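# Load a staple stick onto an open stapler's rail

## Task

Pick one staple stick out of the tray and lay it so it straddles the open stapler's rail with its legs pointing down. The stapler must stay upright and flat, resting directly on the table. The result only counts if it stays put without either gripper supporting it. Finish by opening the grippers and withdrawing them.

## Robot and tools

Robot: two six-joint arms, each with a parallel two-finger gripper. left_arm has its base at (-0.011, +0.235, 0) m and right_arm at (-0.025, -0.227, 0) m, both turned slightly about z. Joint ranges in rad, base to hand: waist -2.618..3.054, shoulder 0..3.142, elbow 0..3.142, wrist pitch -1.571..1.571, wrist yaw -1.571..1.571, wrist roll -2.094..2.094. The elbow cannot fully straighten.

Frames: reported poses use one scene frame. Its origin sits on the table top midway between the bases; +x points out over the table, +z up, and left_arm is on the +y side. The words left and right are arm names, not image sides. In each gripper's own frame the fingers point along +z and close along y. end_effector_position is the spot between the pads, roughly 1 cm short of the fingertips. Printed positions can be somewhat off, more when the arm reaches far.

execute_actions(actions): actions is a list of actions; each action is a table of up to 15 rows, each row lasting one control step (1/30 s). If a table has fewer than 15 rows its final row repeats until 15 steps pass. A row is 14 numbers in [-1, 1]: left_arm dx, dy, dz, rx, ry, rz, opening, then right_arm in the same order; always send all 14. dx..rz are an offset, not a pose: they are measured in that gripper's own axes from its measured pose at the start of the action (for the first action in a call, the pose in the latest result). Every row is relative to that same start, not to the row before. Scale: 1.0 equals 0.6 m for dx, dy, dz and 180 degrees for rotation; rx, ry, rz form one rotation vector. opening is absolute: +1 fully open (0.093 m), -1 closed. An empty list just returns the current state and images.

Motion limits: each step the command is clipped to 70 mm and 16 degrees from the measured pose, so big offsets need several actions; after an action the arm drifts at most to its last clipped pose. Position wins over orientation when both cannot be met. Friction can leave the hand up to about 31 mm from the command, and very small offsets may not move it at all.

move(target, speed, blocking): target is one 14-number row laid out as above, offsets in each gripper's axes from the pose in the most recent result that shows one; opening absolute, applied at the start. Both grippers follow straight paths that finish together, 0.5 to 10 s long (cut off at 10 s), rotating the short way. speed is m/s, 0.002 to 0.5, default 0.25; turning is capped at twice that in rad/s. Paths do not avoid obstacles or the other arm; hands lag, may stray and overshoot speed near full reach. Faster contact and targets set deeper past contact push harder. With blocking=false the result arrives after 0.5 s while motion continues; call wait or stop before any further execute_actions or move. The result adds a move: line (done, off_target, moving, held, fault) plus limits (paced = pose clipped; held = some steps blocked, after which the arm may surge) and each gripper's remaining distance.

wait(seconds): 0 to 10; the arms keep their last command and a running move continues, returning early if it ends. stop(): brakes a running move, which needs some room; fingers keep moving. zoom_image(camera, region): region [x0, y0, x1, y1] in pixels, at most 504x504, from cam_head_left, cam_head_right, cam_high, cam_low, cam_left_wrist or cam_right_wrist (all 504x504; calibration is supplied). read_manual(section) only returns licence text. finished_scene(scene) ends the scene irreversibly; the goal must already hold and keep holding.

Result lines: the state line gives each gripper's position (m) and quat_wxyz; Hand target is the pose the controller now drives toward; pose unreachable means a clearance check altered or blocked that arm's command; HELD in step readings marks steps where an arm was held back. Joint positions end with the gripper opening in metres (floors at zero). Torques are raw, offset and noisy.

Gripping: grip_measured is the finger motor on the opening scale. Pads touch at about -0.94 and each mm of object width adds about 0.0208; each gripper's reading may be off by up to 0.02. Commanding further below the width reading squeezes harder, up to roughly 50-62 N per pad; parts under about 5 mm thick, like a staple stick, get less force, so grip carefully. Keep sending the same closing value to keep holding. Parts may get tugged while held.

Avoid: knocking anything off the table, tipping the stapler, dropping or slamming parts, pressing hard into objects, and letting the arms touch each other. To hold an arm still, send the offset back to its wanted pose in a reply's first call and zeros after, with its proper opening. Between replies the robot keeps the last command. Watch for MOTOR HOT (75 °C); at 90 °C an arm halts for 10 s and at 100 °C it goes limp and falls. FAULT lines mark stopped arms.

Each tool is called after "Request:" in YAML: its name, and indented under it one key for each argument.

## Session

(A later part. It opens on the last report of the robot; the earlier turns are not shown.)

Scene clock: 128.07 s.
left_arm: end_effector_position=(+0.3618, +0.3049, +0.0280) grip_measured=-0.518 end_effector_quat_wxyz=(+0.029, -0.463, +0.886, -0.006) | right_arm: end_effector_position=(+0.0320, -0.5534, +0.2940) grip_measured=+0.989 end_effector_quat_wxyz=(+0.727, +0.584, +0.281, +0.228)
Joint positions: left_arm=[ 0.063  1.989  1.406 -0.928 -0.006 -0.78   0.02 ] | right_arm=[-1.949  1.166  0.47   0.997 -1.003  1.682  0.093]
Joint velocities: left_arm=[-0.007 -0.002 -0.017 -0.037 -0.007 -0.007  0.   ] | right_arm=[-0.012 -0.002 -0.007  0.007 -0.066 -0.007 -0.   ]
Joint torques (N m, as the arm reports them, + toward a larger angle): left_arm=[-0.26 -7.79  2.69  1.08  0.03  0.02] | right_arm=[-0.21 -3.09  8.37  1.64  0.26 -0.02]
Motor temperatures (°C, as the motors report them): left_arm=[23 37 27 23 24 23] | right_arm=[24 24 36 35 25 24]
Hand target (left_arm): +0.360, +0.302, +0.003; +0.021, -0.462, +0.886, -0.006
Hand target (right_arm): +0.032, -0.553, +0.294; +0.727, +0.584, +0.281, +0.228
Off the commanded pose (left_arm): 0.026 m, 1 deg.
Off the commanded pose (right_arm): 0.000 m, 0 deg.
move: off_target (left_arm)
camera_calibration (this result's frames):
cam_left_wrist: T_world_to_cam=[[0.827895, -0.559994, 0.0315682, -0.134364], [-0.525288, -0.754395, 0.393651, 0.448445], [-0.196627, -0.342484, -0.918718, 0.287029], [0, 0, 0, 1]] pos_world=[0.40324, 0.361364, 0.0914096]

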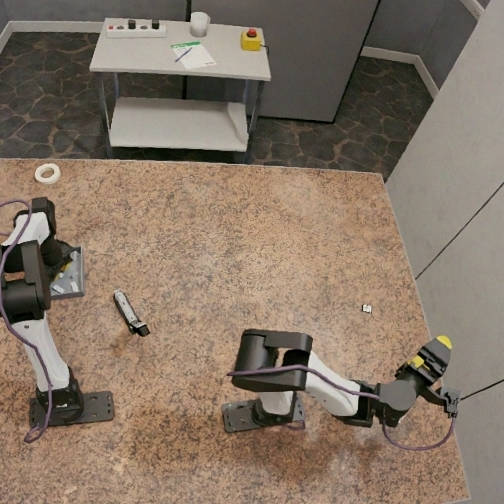

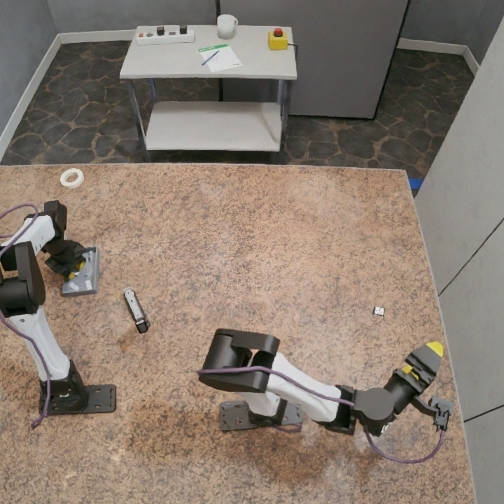

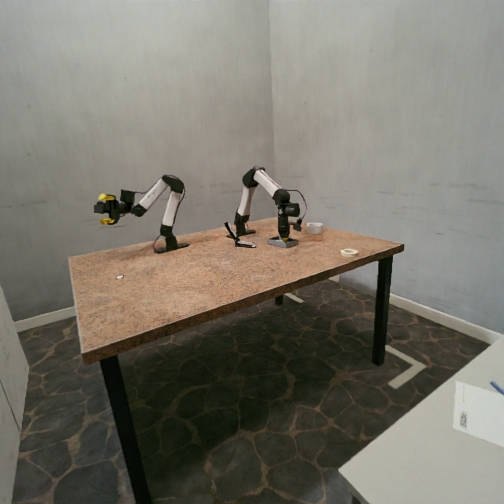

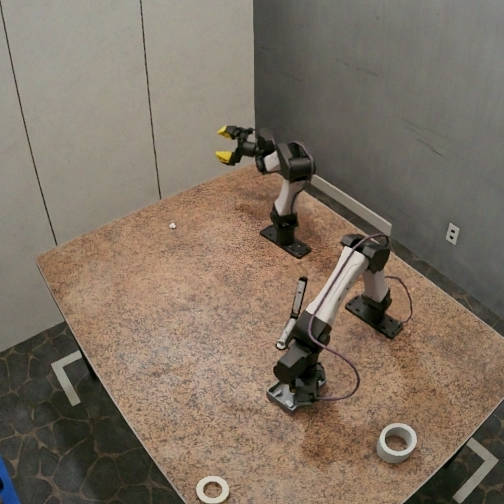

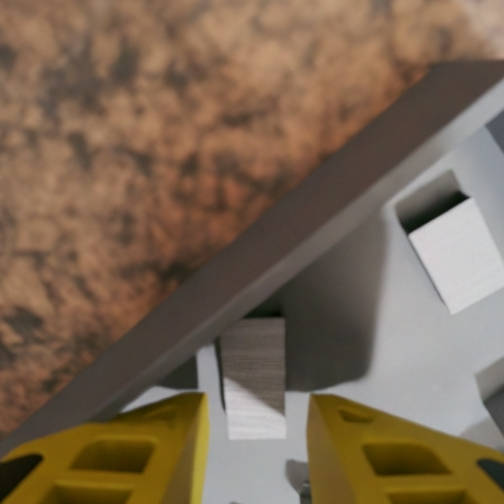

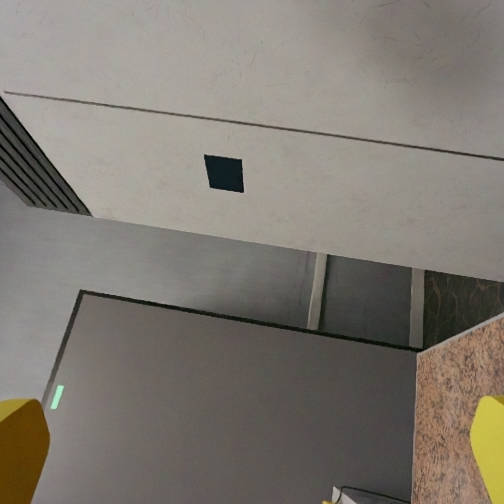

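Request:
move:
  target: [0.03,0,-0.045,0,0,0,-0.54,0,0,0,0,0,0,1]
  speed: 0.05

Request:
move:
  target: [0,0,0.015,0,0,0,-0.54,0,0,0,0,0,0,1]
  speed: 0.05

Scene clock: 142.40 s.
left_arm: end_effector_position=(+0.3499, +0.2942, +0.0489) grip_measured=-0.538 end_effector_quat_wxyz=(+0.026, -0.463, +0.886, -0.003) | right_arm: end_effector_position=(+0.0320, -0.5534, +0.2940) grip_measured=+0.989 end_effector_quat_wxyz=(+0.727, +0.584, +0.281, +0.228)
Joint positions: left_arm=[ 0.037  1.921  1.398 -0.995 -0.011 -0.806  0.019] | right_arm=[-1.949  1.166  0.47   0.997 -1.003  1.682  0.093]
Joint velocities: left_arm=[ 0.007 -0.012  0.007 -0.037 -0.007  0.007  0.   ] | right_arm=[-0.007 -0.017  0.012 -0.125 -0.066 -0.11   0.001]
Joint torques (N m, as the arm reports them, + toward a larger angle): left_arm=[ -0.72 -12.54   7.34   0.32  -0.02  -0.03] | right_arm=[-0.4  -3.06  8.34  1.66  0.24 -0.04]
Motor temperatures (°C, as the motors report them): left_arm=[23 36 27 23 24 23] | right_arm=[24 24 37 36 25 24]
Hand target (left_arm): +0.350, +0.290, +0.054; +0.029, -0.462, +0.886, -0.006
Hand target (right_arm): +0.032, -0.553, +0.294; +0.727, +0.584, +0.281, +0.228
Off the commanded pose (left_arm): 0.007 m, 0 deg.
Off the commanded pose (right_arm): 0.000 m, 0 deg.
move: done
camera_calibration (this result's frames):
cam_left_wrist: T_world_to_cam=[[0.828224, -0.55987, 0.0243034, -0.130936], [-0.522179, -0.755274, 0.396094, 0.424867], [-0.203406, -0.340745, -0.917888, 0.301975], [0, 0, 0, 1]] pos_world=[0.391725, 0.35048, 0.112074]

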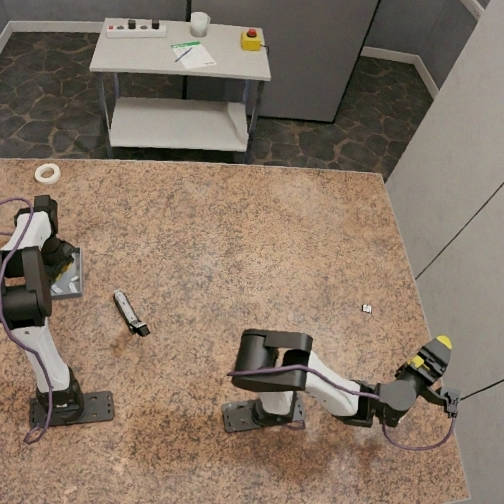

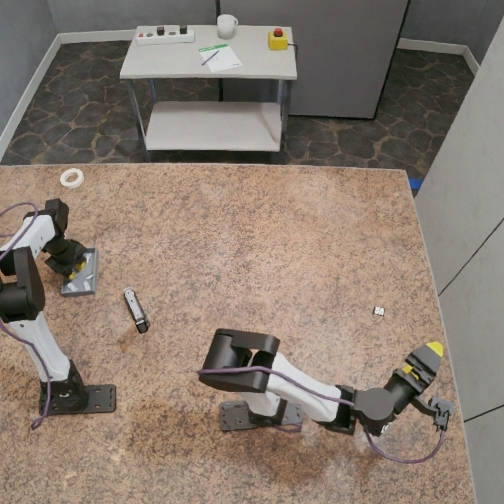

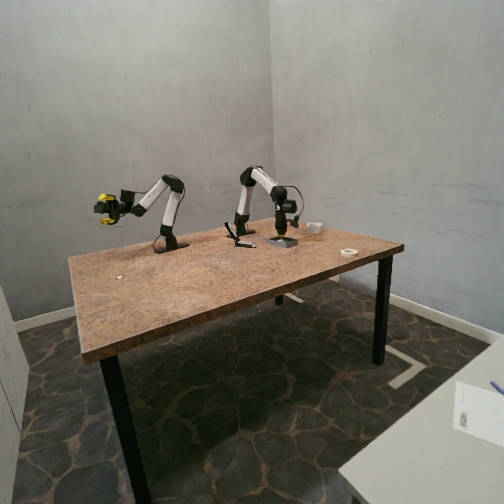

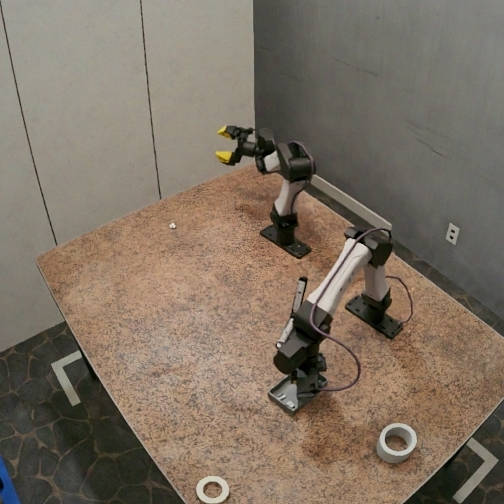

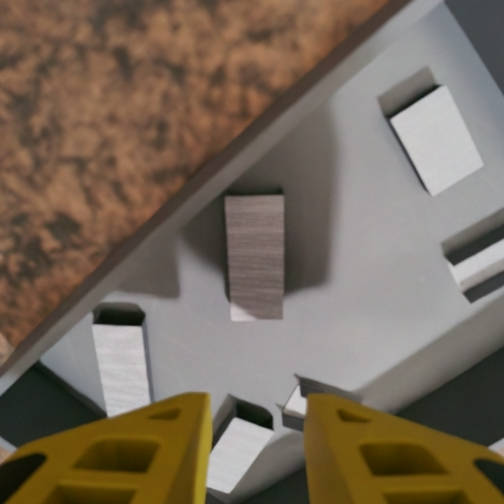

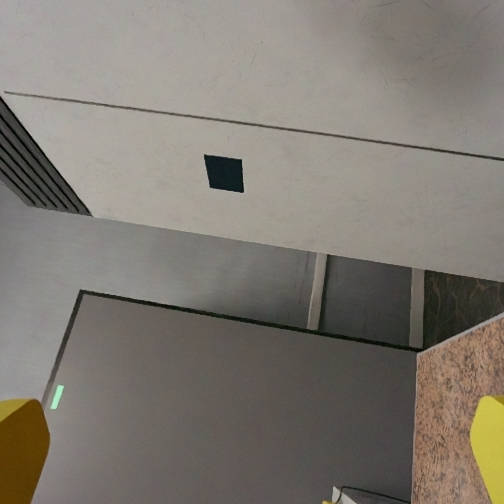

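Scene clock: 143.10 s.
left_arm: end_effector_position=(+0.3547, +0.2949, +0.0492) grip_measured=-0.538 end_effector_quat_wxyz=(+0.036, -0.463, +0.886, -0.006) | right_arm: end_effector_position=(+0.0320, -0.5534, +0.2940) grip_measured=+0.989 end_effector_quat_wxyz=(+0.727, +0.584, +0.281, +0.228)
Joint positions: left_arm=[ 0.037  1.921  1.398 -0.975 -0.011 -0.806  0.019] | right_arm=[-1.949  1.166  0.47   0.997 -1.003  1.682  0.093]
Joint velocities: left_arm=[-0.002  0.002 -0.007  0.007  0.051  0.022 -0.001] | right_arm=[-0.002 -0.007  0.012  0.007 -0.022 -0.022 -0.   ]
Joint torques (N m, as the arm reports them, + toward a larger angle): left_arm=[  0.21 -10.13   5.14   0.54  -0.06   0.06] | right_arm=[-0.47 -3.    8.44  1.64  0.24 -0.03]
Motor temperatures (°C, as the motors report them): left_arm=[23 36 27 23 24 23] | right_arm=[24 24 37 36 25 24]
Hand target (left_arm): +0.350, +0.294, +0.040; +0.026, -0.463, +0.886, -0.003
Hand target (right_arm): +0.032, -0.553, +0.294; +0.727, +0.584, +0.281, +0.228
Off the commanded pose (left_arm): 0.010 m, 1 deg.
Off the commanded pose (right_arm): 0.000 m, 0 deg.
move: done
camera_calibration (this result's frames):
cam_left_wrist: T_world_to_cam=[[0.827591, -0.55997, 0.039073, -0.134991], [-0.529961, -0.756502, 0.383205, 0.431601], [-0.185024, -0.337844, -0.922837, 0.296365], [0, 0, 0, 1]] pos_world=[0.395284, 0.351042, 0.113379]

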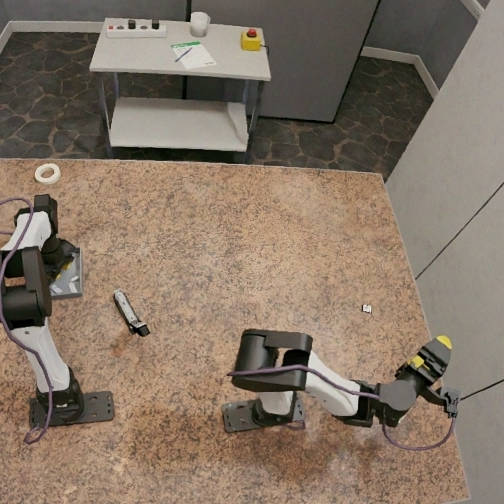

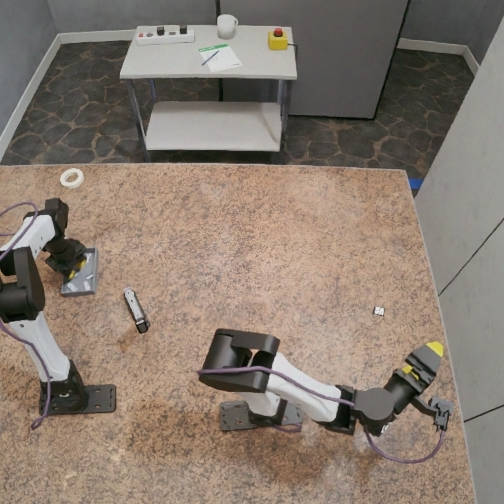

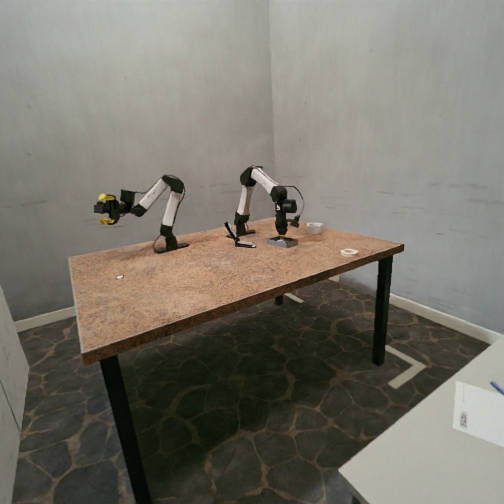

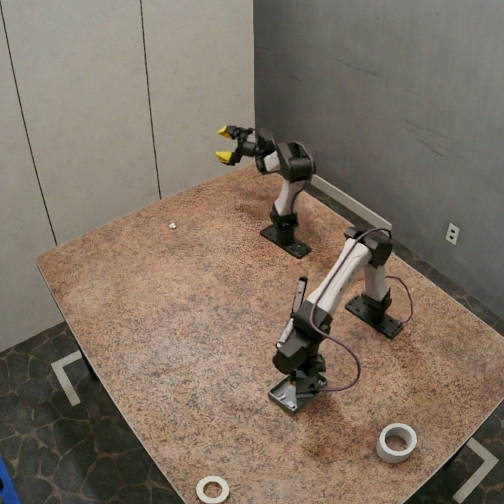

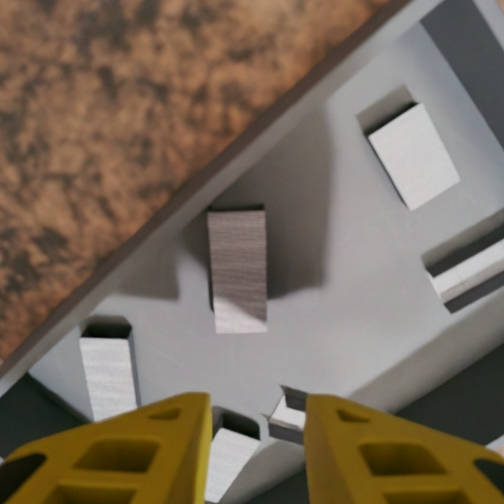

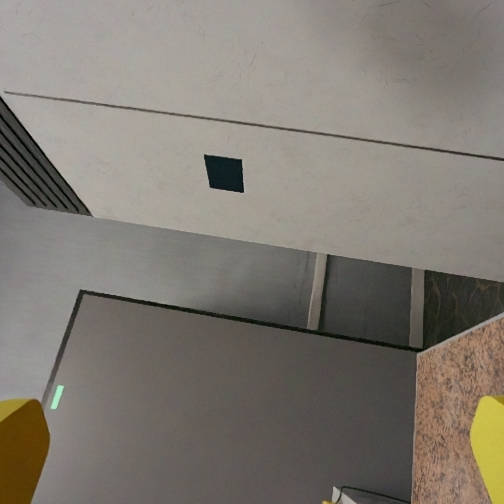

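Request:
move:
  target: [-0.012,0.016,0.065,0,0,0,-0.54,0,0,0,0,0,0,1]
  speed: 0.05

Scene clock: 150.40 s.
left_arm: end_effector_position=(+0.3551, +0.3020, +0.0229) grip_measured=-0.538 end_effector_quat_wxyz=(+0.039, -0.462, +0.886, -0.006) | right_arm: end_effector_position=(+0.0320, -0.5534, +0.2940) grip_measured=+0.989 end_effector_quat_wxyz=(+0.727, +0.584, +0.281, +0.228)
Joint positions: left_arm=[ 0.056  1.955  1.334 -0.872 -0.011 -0.787  0.019] | right_arm=[-1.949  1.166  0.47   0.997 -1.003  1.682  0.093]
Joint velocities: left_arm=[-0.002  0.012  0.002  0.051  0.051 -0.066 -0.001] | right_arm=[-0.007 -0.002 -0.007 -0.007 -0.081 -0.022 -0.001]
Joint torques (N m, as the arm reports them, + toward a larger angle): left_arm=[ 1.41 -9.45  4.64  0.81 -0.02  0.17] | right_arm=[-0.37 -3.02  8.3   1.6   0.25 -0.05]
Motor temperatures (°C, as the motors report them): left_arm=[23 37 27 23 24 23] | right_arm=[24 24 37 36 25 24]
Hand target (left_arm): +0.353, +0.307, +0.011; +0.036, -0.463, +0.886, -0.006
Hand target (right_arm): +0.032, -0.553, +0.294; +0.727, +0.584, +0.281, +0.228
Off the commanded pose (left_arm): 0.014 m, 0 deg.
Off the commanded pose (right_arm): 0.000 m, 0 deg.
move: off_target (left_arm)
camera_calibration (this result's frames):
cam_left_wrist: T_world_to_cam=[[0.827213, -0.560332, 0.0418008, -0.130115], [-0.532047, -0.757188, 0.378935, 0.448276], [-0.180678, -0.3357, -0.924479, 0.272432], [0, 0, 0, 1]] pos_world=[0.395359, 0.357978, 0.0874291]

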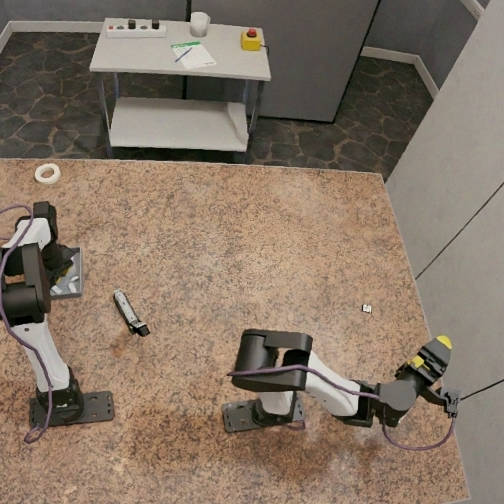

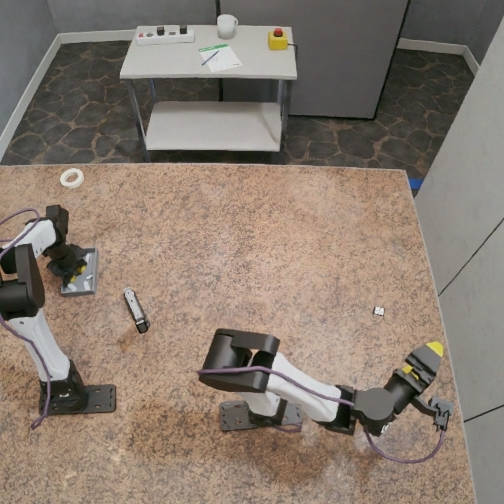

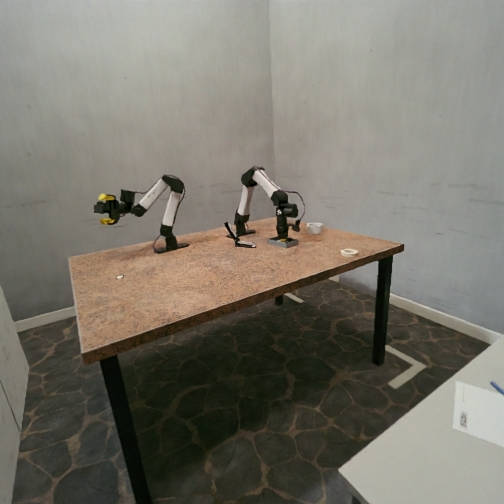

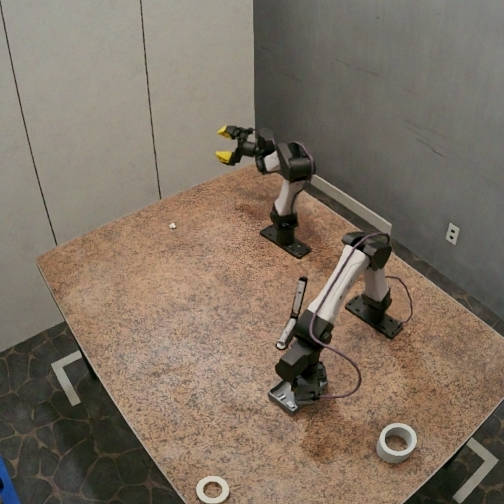

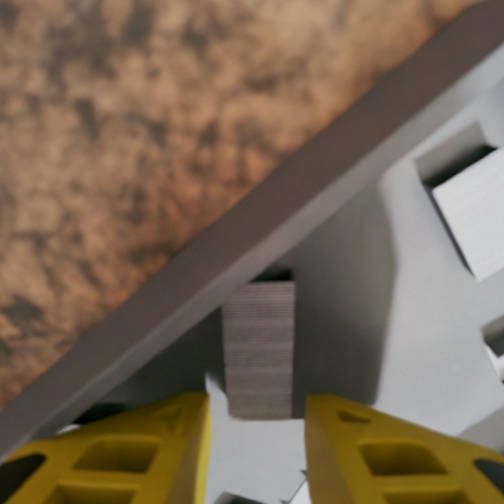

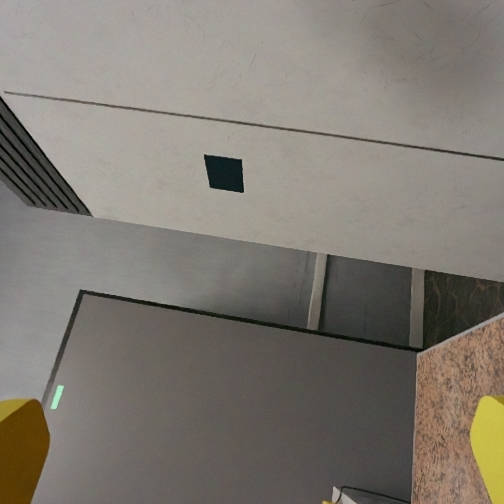

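Request:
move:
  target: [-0.02,0,0.035,0,0,0,-0.54,0,0,0,0,0,0,1]
  speed: 0.03

Scene clock: 156.97 s.
left_arm: end_effector_position=(+0.3583, +0.3057, +0.0197) grip_measured=-0.538 end_effector_quat_wxyz=(+0.040, -0.461, +0.886, -0.007) | right_arm: end_effector_position=(+0.0320, -0.5534, +0.2940) grip_measured=+0.989 end_effector_quat_wxyz=(+0.727, +0.584, +0.281, +0.228)
Joint positions: left_arm=[ 0.065  1.97   1.342 -0.862 -0.011 -0.775  0.019] | right_arm=[-1.949  1.166  0.47   0.997 -1.003  1.682  0.093]
Joint velocities: left_arm=[-0.007 -0.022 -0.007  0.022 -0.066 -0.007 -0.001] | right_arm=[-0.017 -0.002 -0.027 -0.007  0.037 -0.022  0.   ]
Joint torques (N m, as the arm reports them, + toward a larger angle): left_arm=[ 1.49 -6.94  6.64  0.9  -0.02  0.16] | right_arm=[-0.29 -3.14  8.33  1.63  0.24 -0.04]
Motor temperatures (°C, as the motors report them): left_arm=[23 36 27 23 24 23] | right_arm=[24 24 37 37 25 24]
Hand target (left_arm): +0.362, +0.312, +0.003; +0.039, -0.463, +0.886, -0.006
Hand target (right_arm): +0.032, -0.553, +0.294; +0.727, +0.584, +0.281, +0.228
Off the commanded pose (left_arm): 0.019 m, 0 deg.
Off the commanded pose (right_arm): 0.000 m, 0 deg.
move: off_target (left_arm)
camera_calibration (this result's frames):
cam_left_wrist: T_world_to_cam=[[0.825367, -0.562895, 0.0437909, -0.129179], [-0.535546, -0.755982, 0.376408, 0.454946], [-0.178773, -0.334127, -0.925419, 0.270191], [0, 0, 0, 1]] pos_world=[0.398567, 0.361494, 0.0844517]

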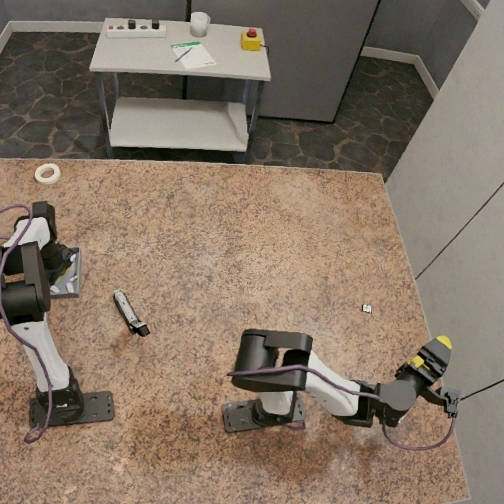

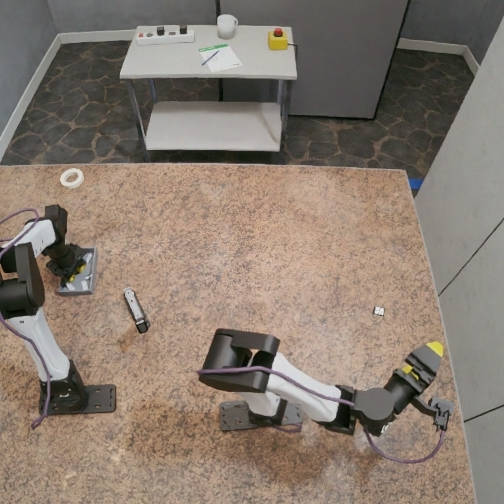

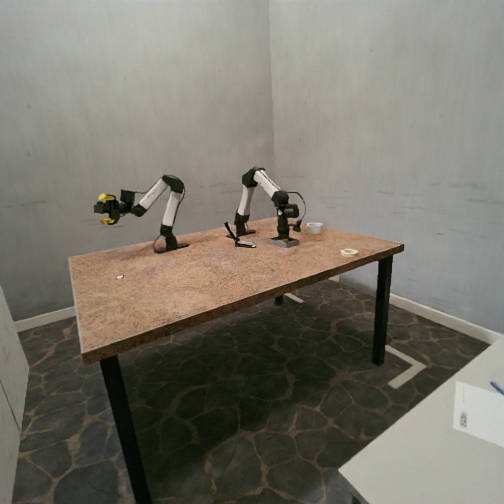

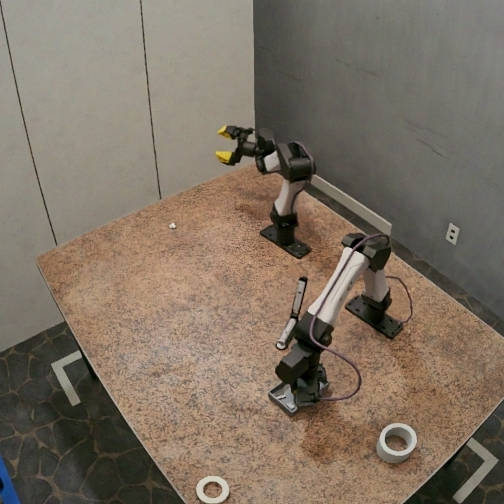

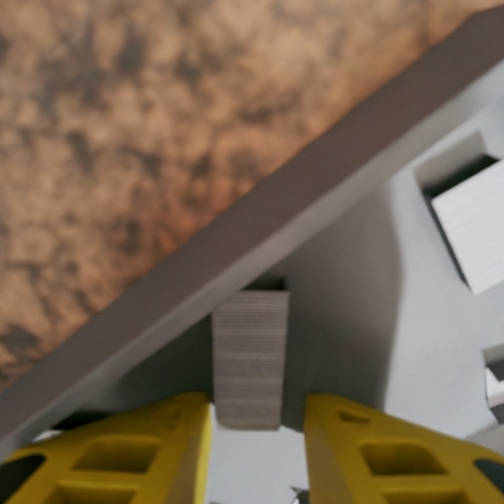

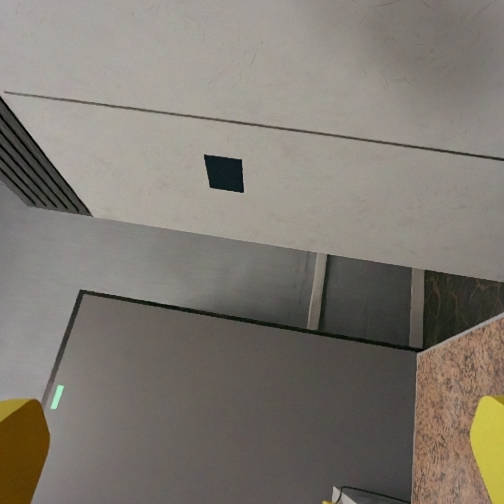

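Request:
move:
  target: [0,0,0,0,0,0,-0.8,0,0,0,0,0,0,1]

Request:
move:
  target: [0,0,-0.12,0,0,0,-0.8,0,0,0,0,0,0,1]
  speed: 0.08

Scene clock: 162.80 s.
left_arm: end_effector_position=(+0.3574, +0.3065, +0.0207) grip_measured=-0.788 end_effector_quat_wxyz=(+0.040, -0.461, +0.887, -0.004) | right_arm: end_effector_position=(+0.0320, -0.5534, +0.2940) grip_measured=+0.989 end_effector_quat_wxyz=(+0.727, +0.584, +0.281, +0.228)
Joint positions: left_arm=[ 0.065  1.967  1.342 -0.866 -0.016 -0.774  0.007] | right_arm=[-1.949  1.166  0.47   0.997 -1.003  1.682  0.093]
Joint velocities: left_arm=[-0.007 -0.007  0.002 -0.066  0.037 -0.037 -0.   ] | right_arm=[-0.002 -0.012  0.002  0.037 -0.051  0.007 -0.   ]
Joint torques (N m, as the arm reports them, + toward a larger angle): left_arm=[  0.12 -11.24   6.87   0.52  -0.01   0.04] | right_arm=[-0.3  -3.15  8.4   1.64  0.27 -0.03]
Motor temperatures (°C, as the motors report them): left_arm=[23 36 27 23 24 23] | right_arm=[24 24 37 37 25 24]
Hand target (left_arm): +0.358, +0.306, +0.020; +0.040, -0.461, +0.886, -0.007
Hand target (right_arm): +0.032, -0.553, +0.294; +0.727, +0.584, +0.281, +0.228
Off the commanded pose (left_arm): 0.002 m, 0 deg.
Off the commanded pose (right_arm): 0.000 m, 0 deg.
move: done
camera_calibration (this result's frames):
cam_left_wrist: T_world_to_cam=[[0.82507, -0.563691, 0.0388839, -0.127619], [-0.535145, -0.757492, 0.373932, 0.455048], [-0.181328, -0.329329, -0.926641, 0.270649], [0, 0, 0, 1]] pos_world=[0.397887, 0.36189, 0.0855993]

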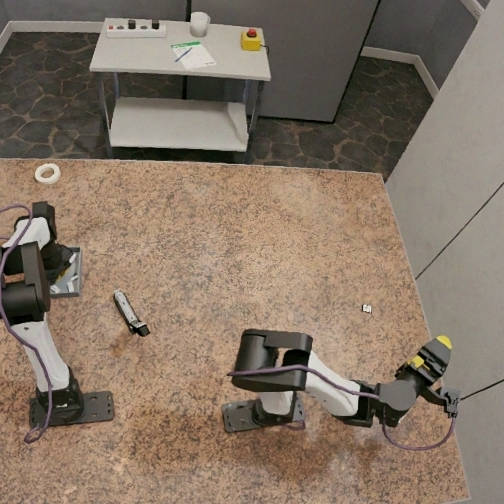

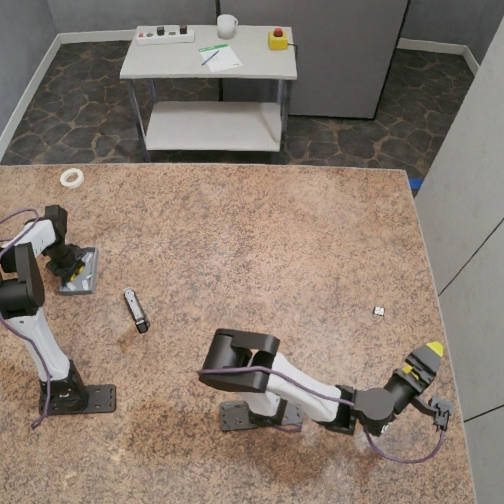

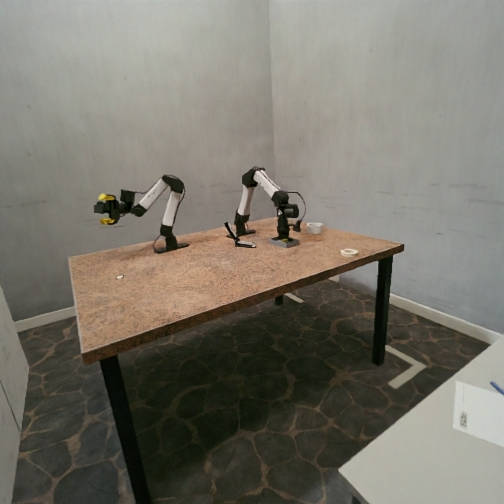

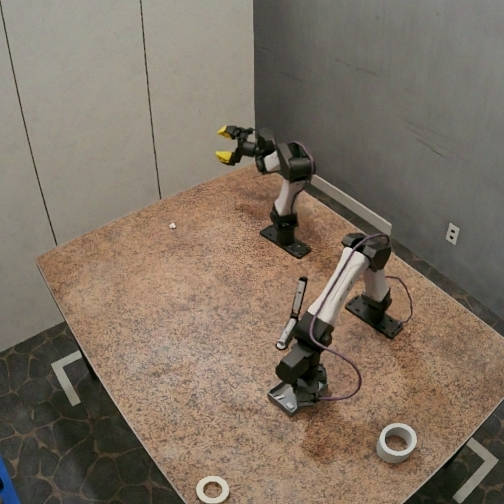

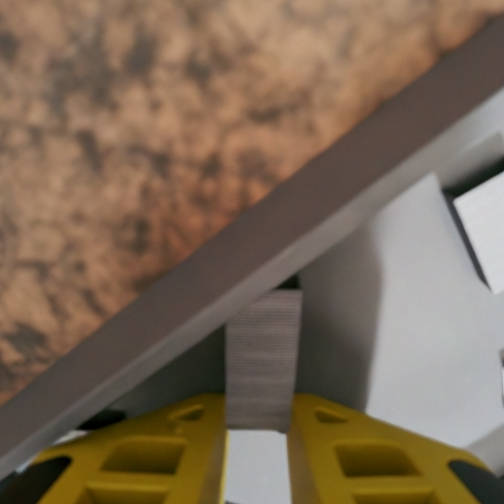

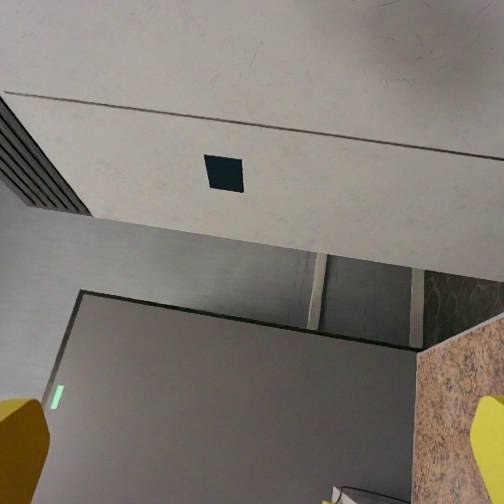

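Scene clock: 164.20 s.
left_arm: end_effector_position=(+0.3496, +0.3050, +0.0847) grip_measured=-0.788 end_effector_quat_wxyz=(+0.032, -0.461, +0.887, -0.001) | right_arm: end_effector_position=(+0.0320, -0.5534, +0.2940) grip_measured=+0.989 end_effector_quat_wxyz=(+0.727, +0.584, +0.281, +0.228)
Joint positions: left_arm=[ 0.065  1.889  1.499 -1.119 -0.016 -0.774  0.007] | right_arm=[-1.949  1.166  0.47   0.997 -1.003  1.682  0.093]
Joint velocities: left_arm=[-0.012 -0.007  0.002 -0.081 -0.007 -0.051 -0.001] | right_arm=[ 0.022  0.007  0.007 -0.022 -0.051 -0.007 -0.   ]
Joint torques (N m, as the arm reports them, + toward a larger angle): left_arm=[ -0.14 -12.18   8.83   0.38  -0.06   0.02] | right_arm=[-0.43 -3.18  8.28  1.65  0.25 -0.04]
Motor temperatures (°C, as the motors report them): left_arm=[23 36 27 23 24 23] | right_arm=[24 24 37 37 25 24]
Hand target (left_arm): +0.352, +0.304, +0.093; +0.040, -0.461, +0.887, -0.004
Hand target (right_arm): +0.032, -0.553, +0.294; +0.727, +0.584, +0.281, +0.228
Off the commanded pose (left_arm): 0.008 m, 1 deg.
Off the commanded pose (right_arm): 0.000 m, 0 deg.
move: done
camera_calibration (this result's frames):
cam_left_wrist: T_world_to_cam=[[0.825633, -0.563587, 0.0264501, -0.123647], [-0.528593, -0.756275, 0.385534, 0.422202], [-0.197278, -0.332291, -0.922314, 0.334129], [0, 0, 0, 1]] pos_world=[0.391176, 0.360643, 0.14867]

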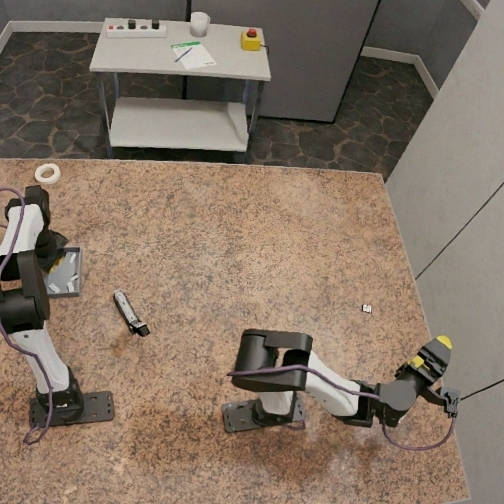

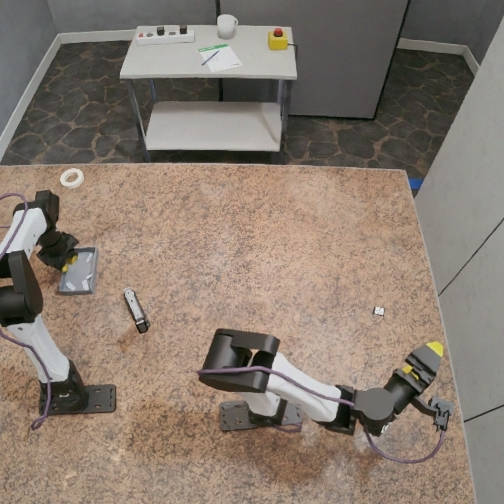

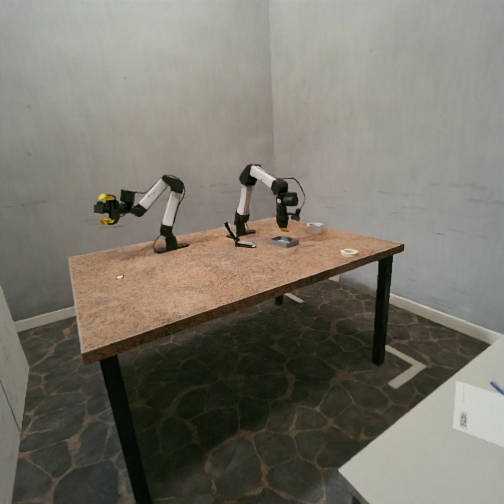

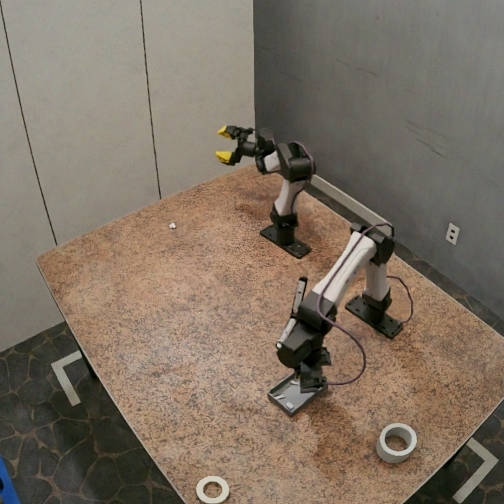

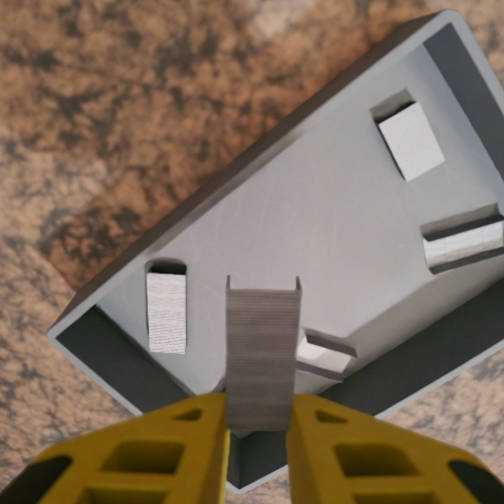

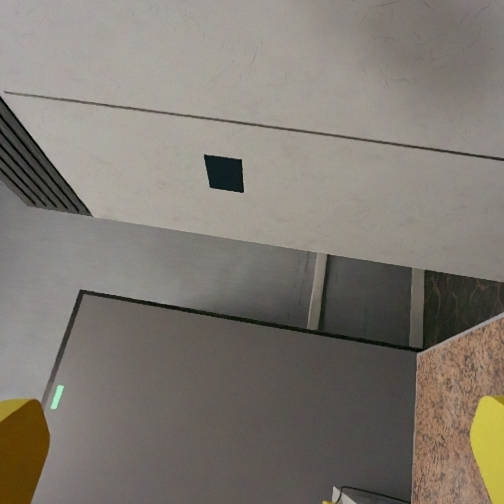

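Request:
move:
  target: [0.39,0.011,-0.01,0,0,0.144,-0.8,0,0,0,0,0,0,1]
  speed: 0.15

Scene clock: 175.90 s.
left_arm: end_effector_position=(+0.2115, +0.1146, +0.0797) grip_measured=-0.788 end_effector_quat_wxyz=(+0.025, -0.248, +0.968, -0.003) | right_arm: end_effector_position=(+0.0320, -0.5534, +0.2940) grip_measured=+0.989 end_effector_quat_wxyz=(+0.727, +0.584, +0.281, +0.228)
Joint positions: left_arm=[-0.637  1.484  1.025 -1.073 -0.03  -1.019  0.007] | right_arm=[-1.949  1.166  0.47   0.997 -1.003  1.682  0.093]
Joint velocities: left_arm=[ 0.007  0.032  0.002  0.022 -0.007 -0.081 -0.001] | right_arm=[-0.002 -0.007 -0.027 -0.037 -0.022  0.037 -0.   ]
Joint torques (N m, as the arm reports them, + toward a larger angle): left_arm=[-0.53 -7.89  5.8   0.37 -0.13 -0.02] | right_arm=[-0.31 -3.12  8.34  1.61  0.27 -0.02]
Motor temperatures (°C, as the motors report them): left_arm=[23 38 28 23 24 23] | right_arm=[24 24 38 37 25 24]
Hand target (left_arm): +0.208, +0.116, +0.079; +0.027, -0.250, +0.968, -0.000
Hand target (right_arm): +0.032, -0.553, +0.294; +0.727, +0.584, +0.281, +0.228
Off the commanded pose (left_arm): 0.004 m, 1 deg.
Off the commanded pose (right_arm): 0.000 m, 0 deg.
move: done
camera_calibration (this result's frames):
cam_left_wrist: T_world_to_cam=[[0.493782, -0.869496, 0.0124764, -0.0104629], [-0.801559, -0.449545, 0.394224, 0.228979], [-0.337167, -0.204661, -0.91893, 0.253693], [0, 0, 0, 1]] pos_world=[0.274243, 0.14576, 0.142987]

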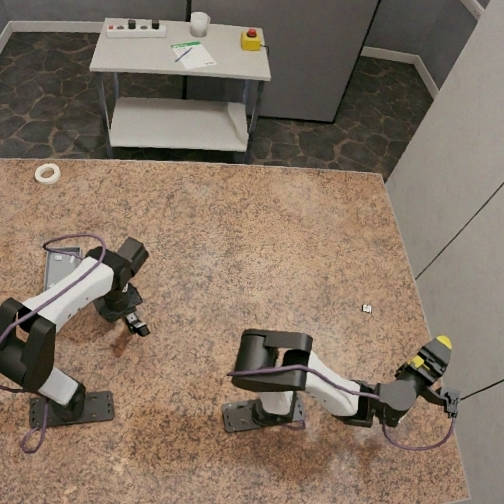

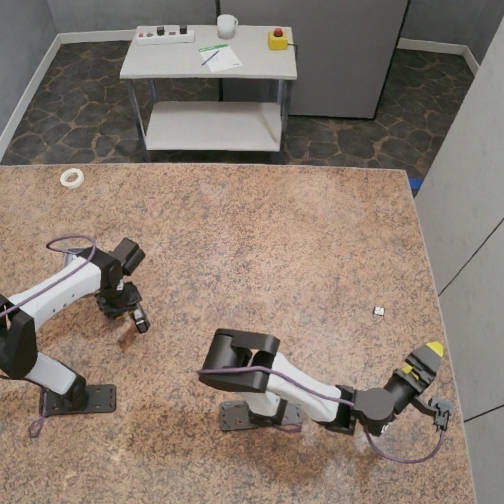

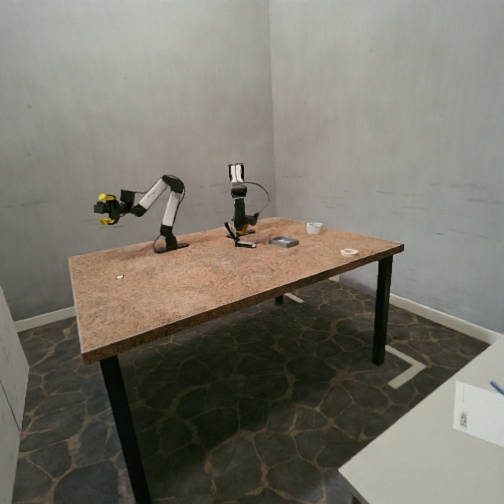

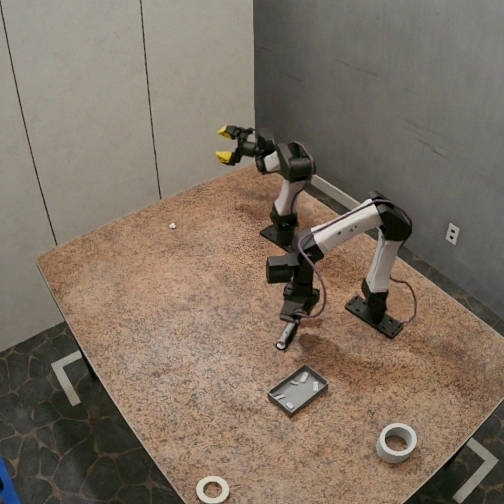

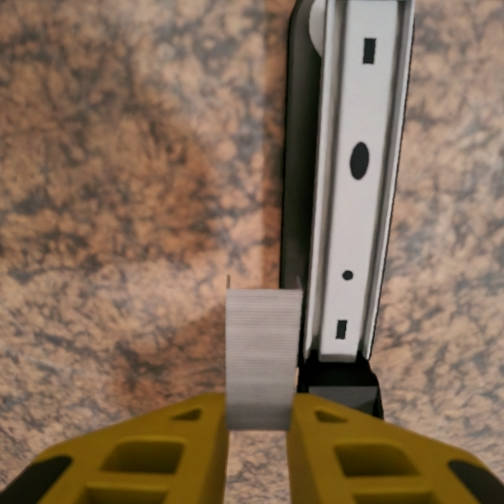

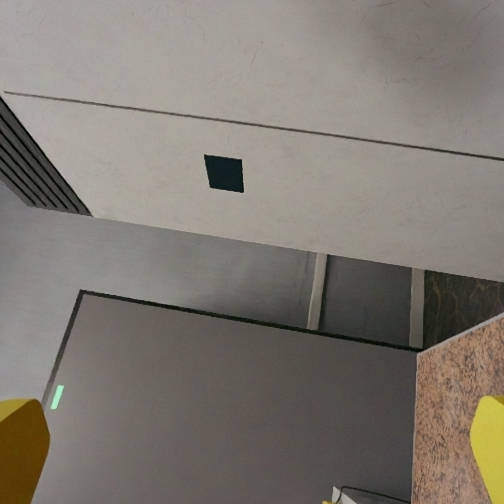

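Request:
move:
  target: [-0.03,-0.055,0.025,0,0,0,-0.8,0,0,0,0,0,0,1]
  speed: 0.06

Scene clock: 192.37 s.
left_arm: end_effector_position=(+0.2379, +0.0995, +0.0637) grip_measured=-0.788 end_effector_quat_wxyz=(+0.018, -0.250, +0.968, +0.003) | right_arm: end_effector_position=(+0.0320, -0.5534, +0.2940) grip_measured=+0.989 end_effector_quat_wxyz=(+0.727, +0.584, +0.281, +0.228)
Joint positions: left_arm=[-0.637  1.632  1.106 -1.024 -0.03  -1.022  0.007] | right_arm=[-1.949  1.166  0.47   0.997 -1.003  1.682  0.093]
Joint velocities: left_arm=[-0.012 -0.007 -0.012 -0.007 -0.007 -0.037  0.   ] | right_arm=[-0.017 -0.002  0.012 -0.037 -0.037 -0.051 -0.001]
Joint torques (N m, as the arm reports them, + toward a larger angle): left_arm=[-0.47 -6.99  8.69  0.43 -0.05  0.03] | right_arm=[-0.35 -2.94  8.5   1.63  0.22 -0.04]
Motor temperatures (°C, as the motors report them): left_arm=[23 36 28 23 24 23] | right_arm=[24 24 38 38 25 24]
Hand target (left_arm): +0.244, +0.094, +0.066; +0.025, -0.249, +0.968, -0.004
Hand target (right_arm): +0.032, -0.553, +0.294; +0.727, +0.584, +0.281, +0.228
Off the commanded pose (left_arm): 0.008 m, 1 deg.
Off the commanded pose (right_arm): 0.000 m, 0 deg.
move: done
camera_calibration (this result's frames):
cam_left_wrist: T_world_to_cam=[[0.496505, -0.868028, -0.00314812, -0.0361656], [-0.79385, -0.455538, 0.402849, 0.247917], [-0.351118, -0.197517, -0.915261, 0.247162], [0, 0, 0, 1]] pos_world=[0.301549, 0.130362, 0.126231]

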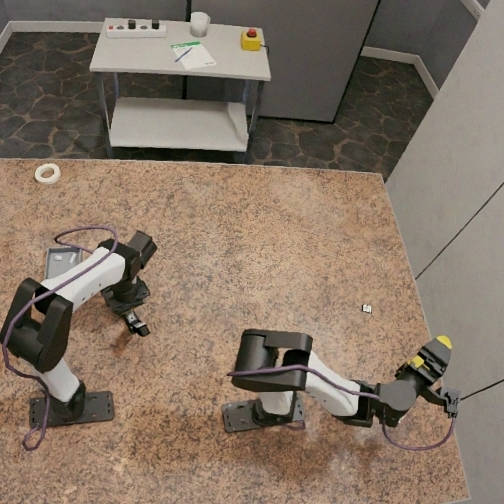

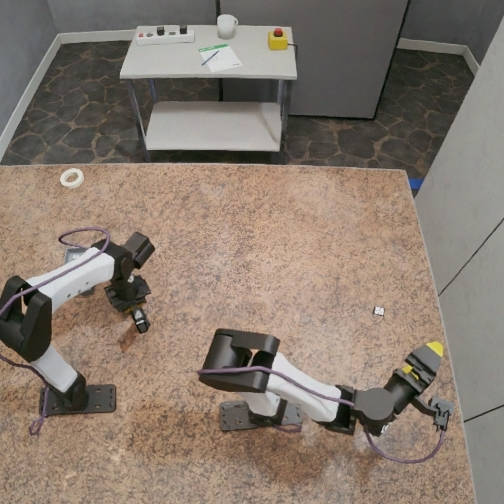

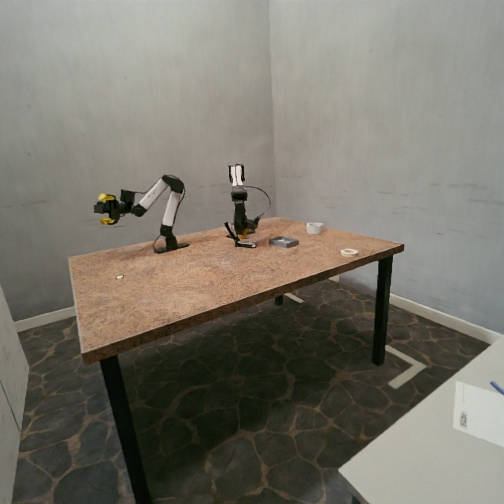

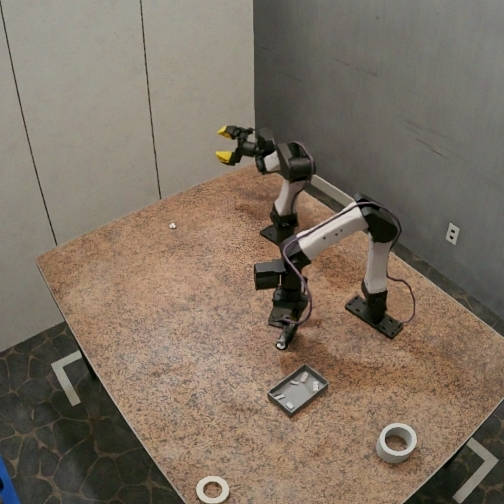

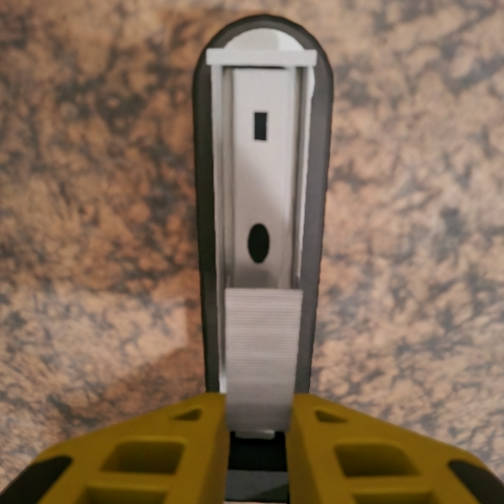

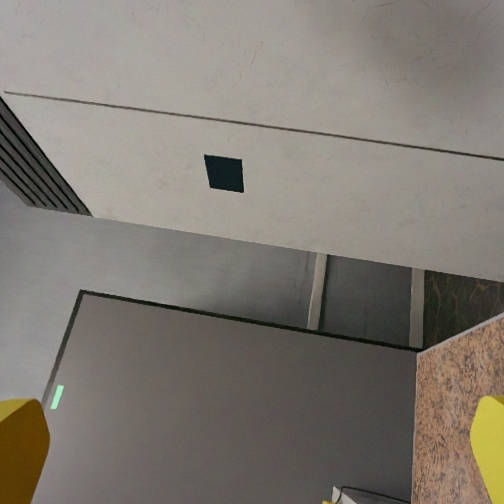

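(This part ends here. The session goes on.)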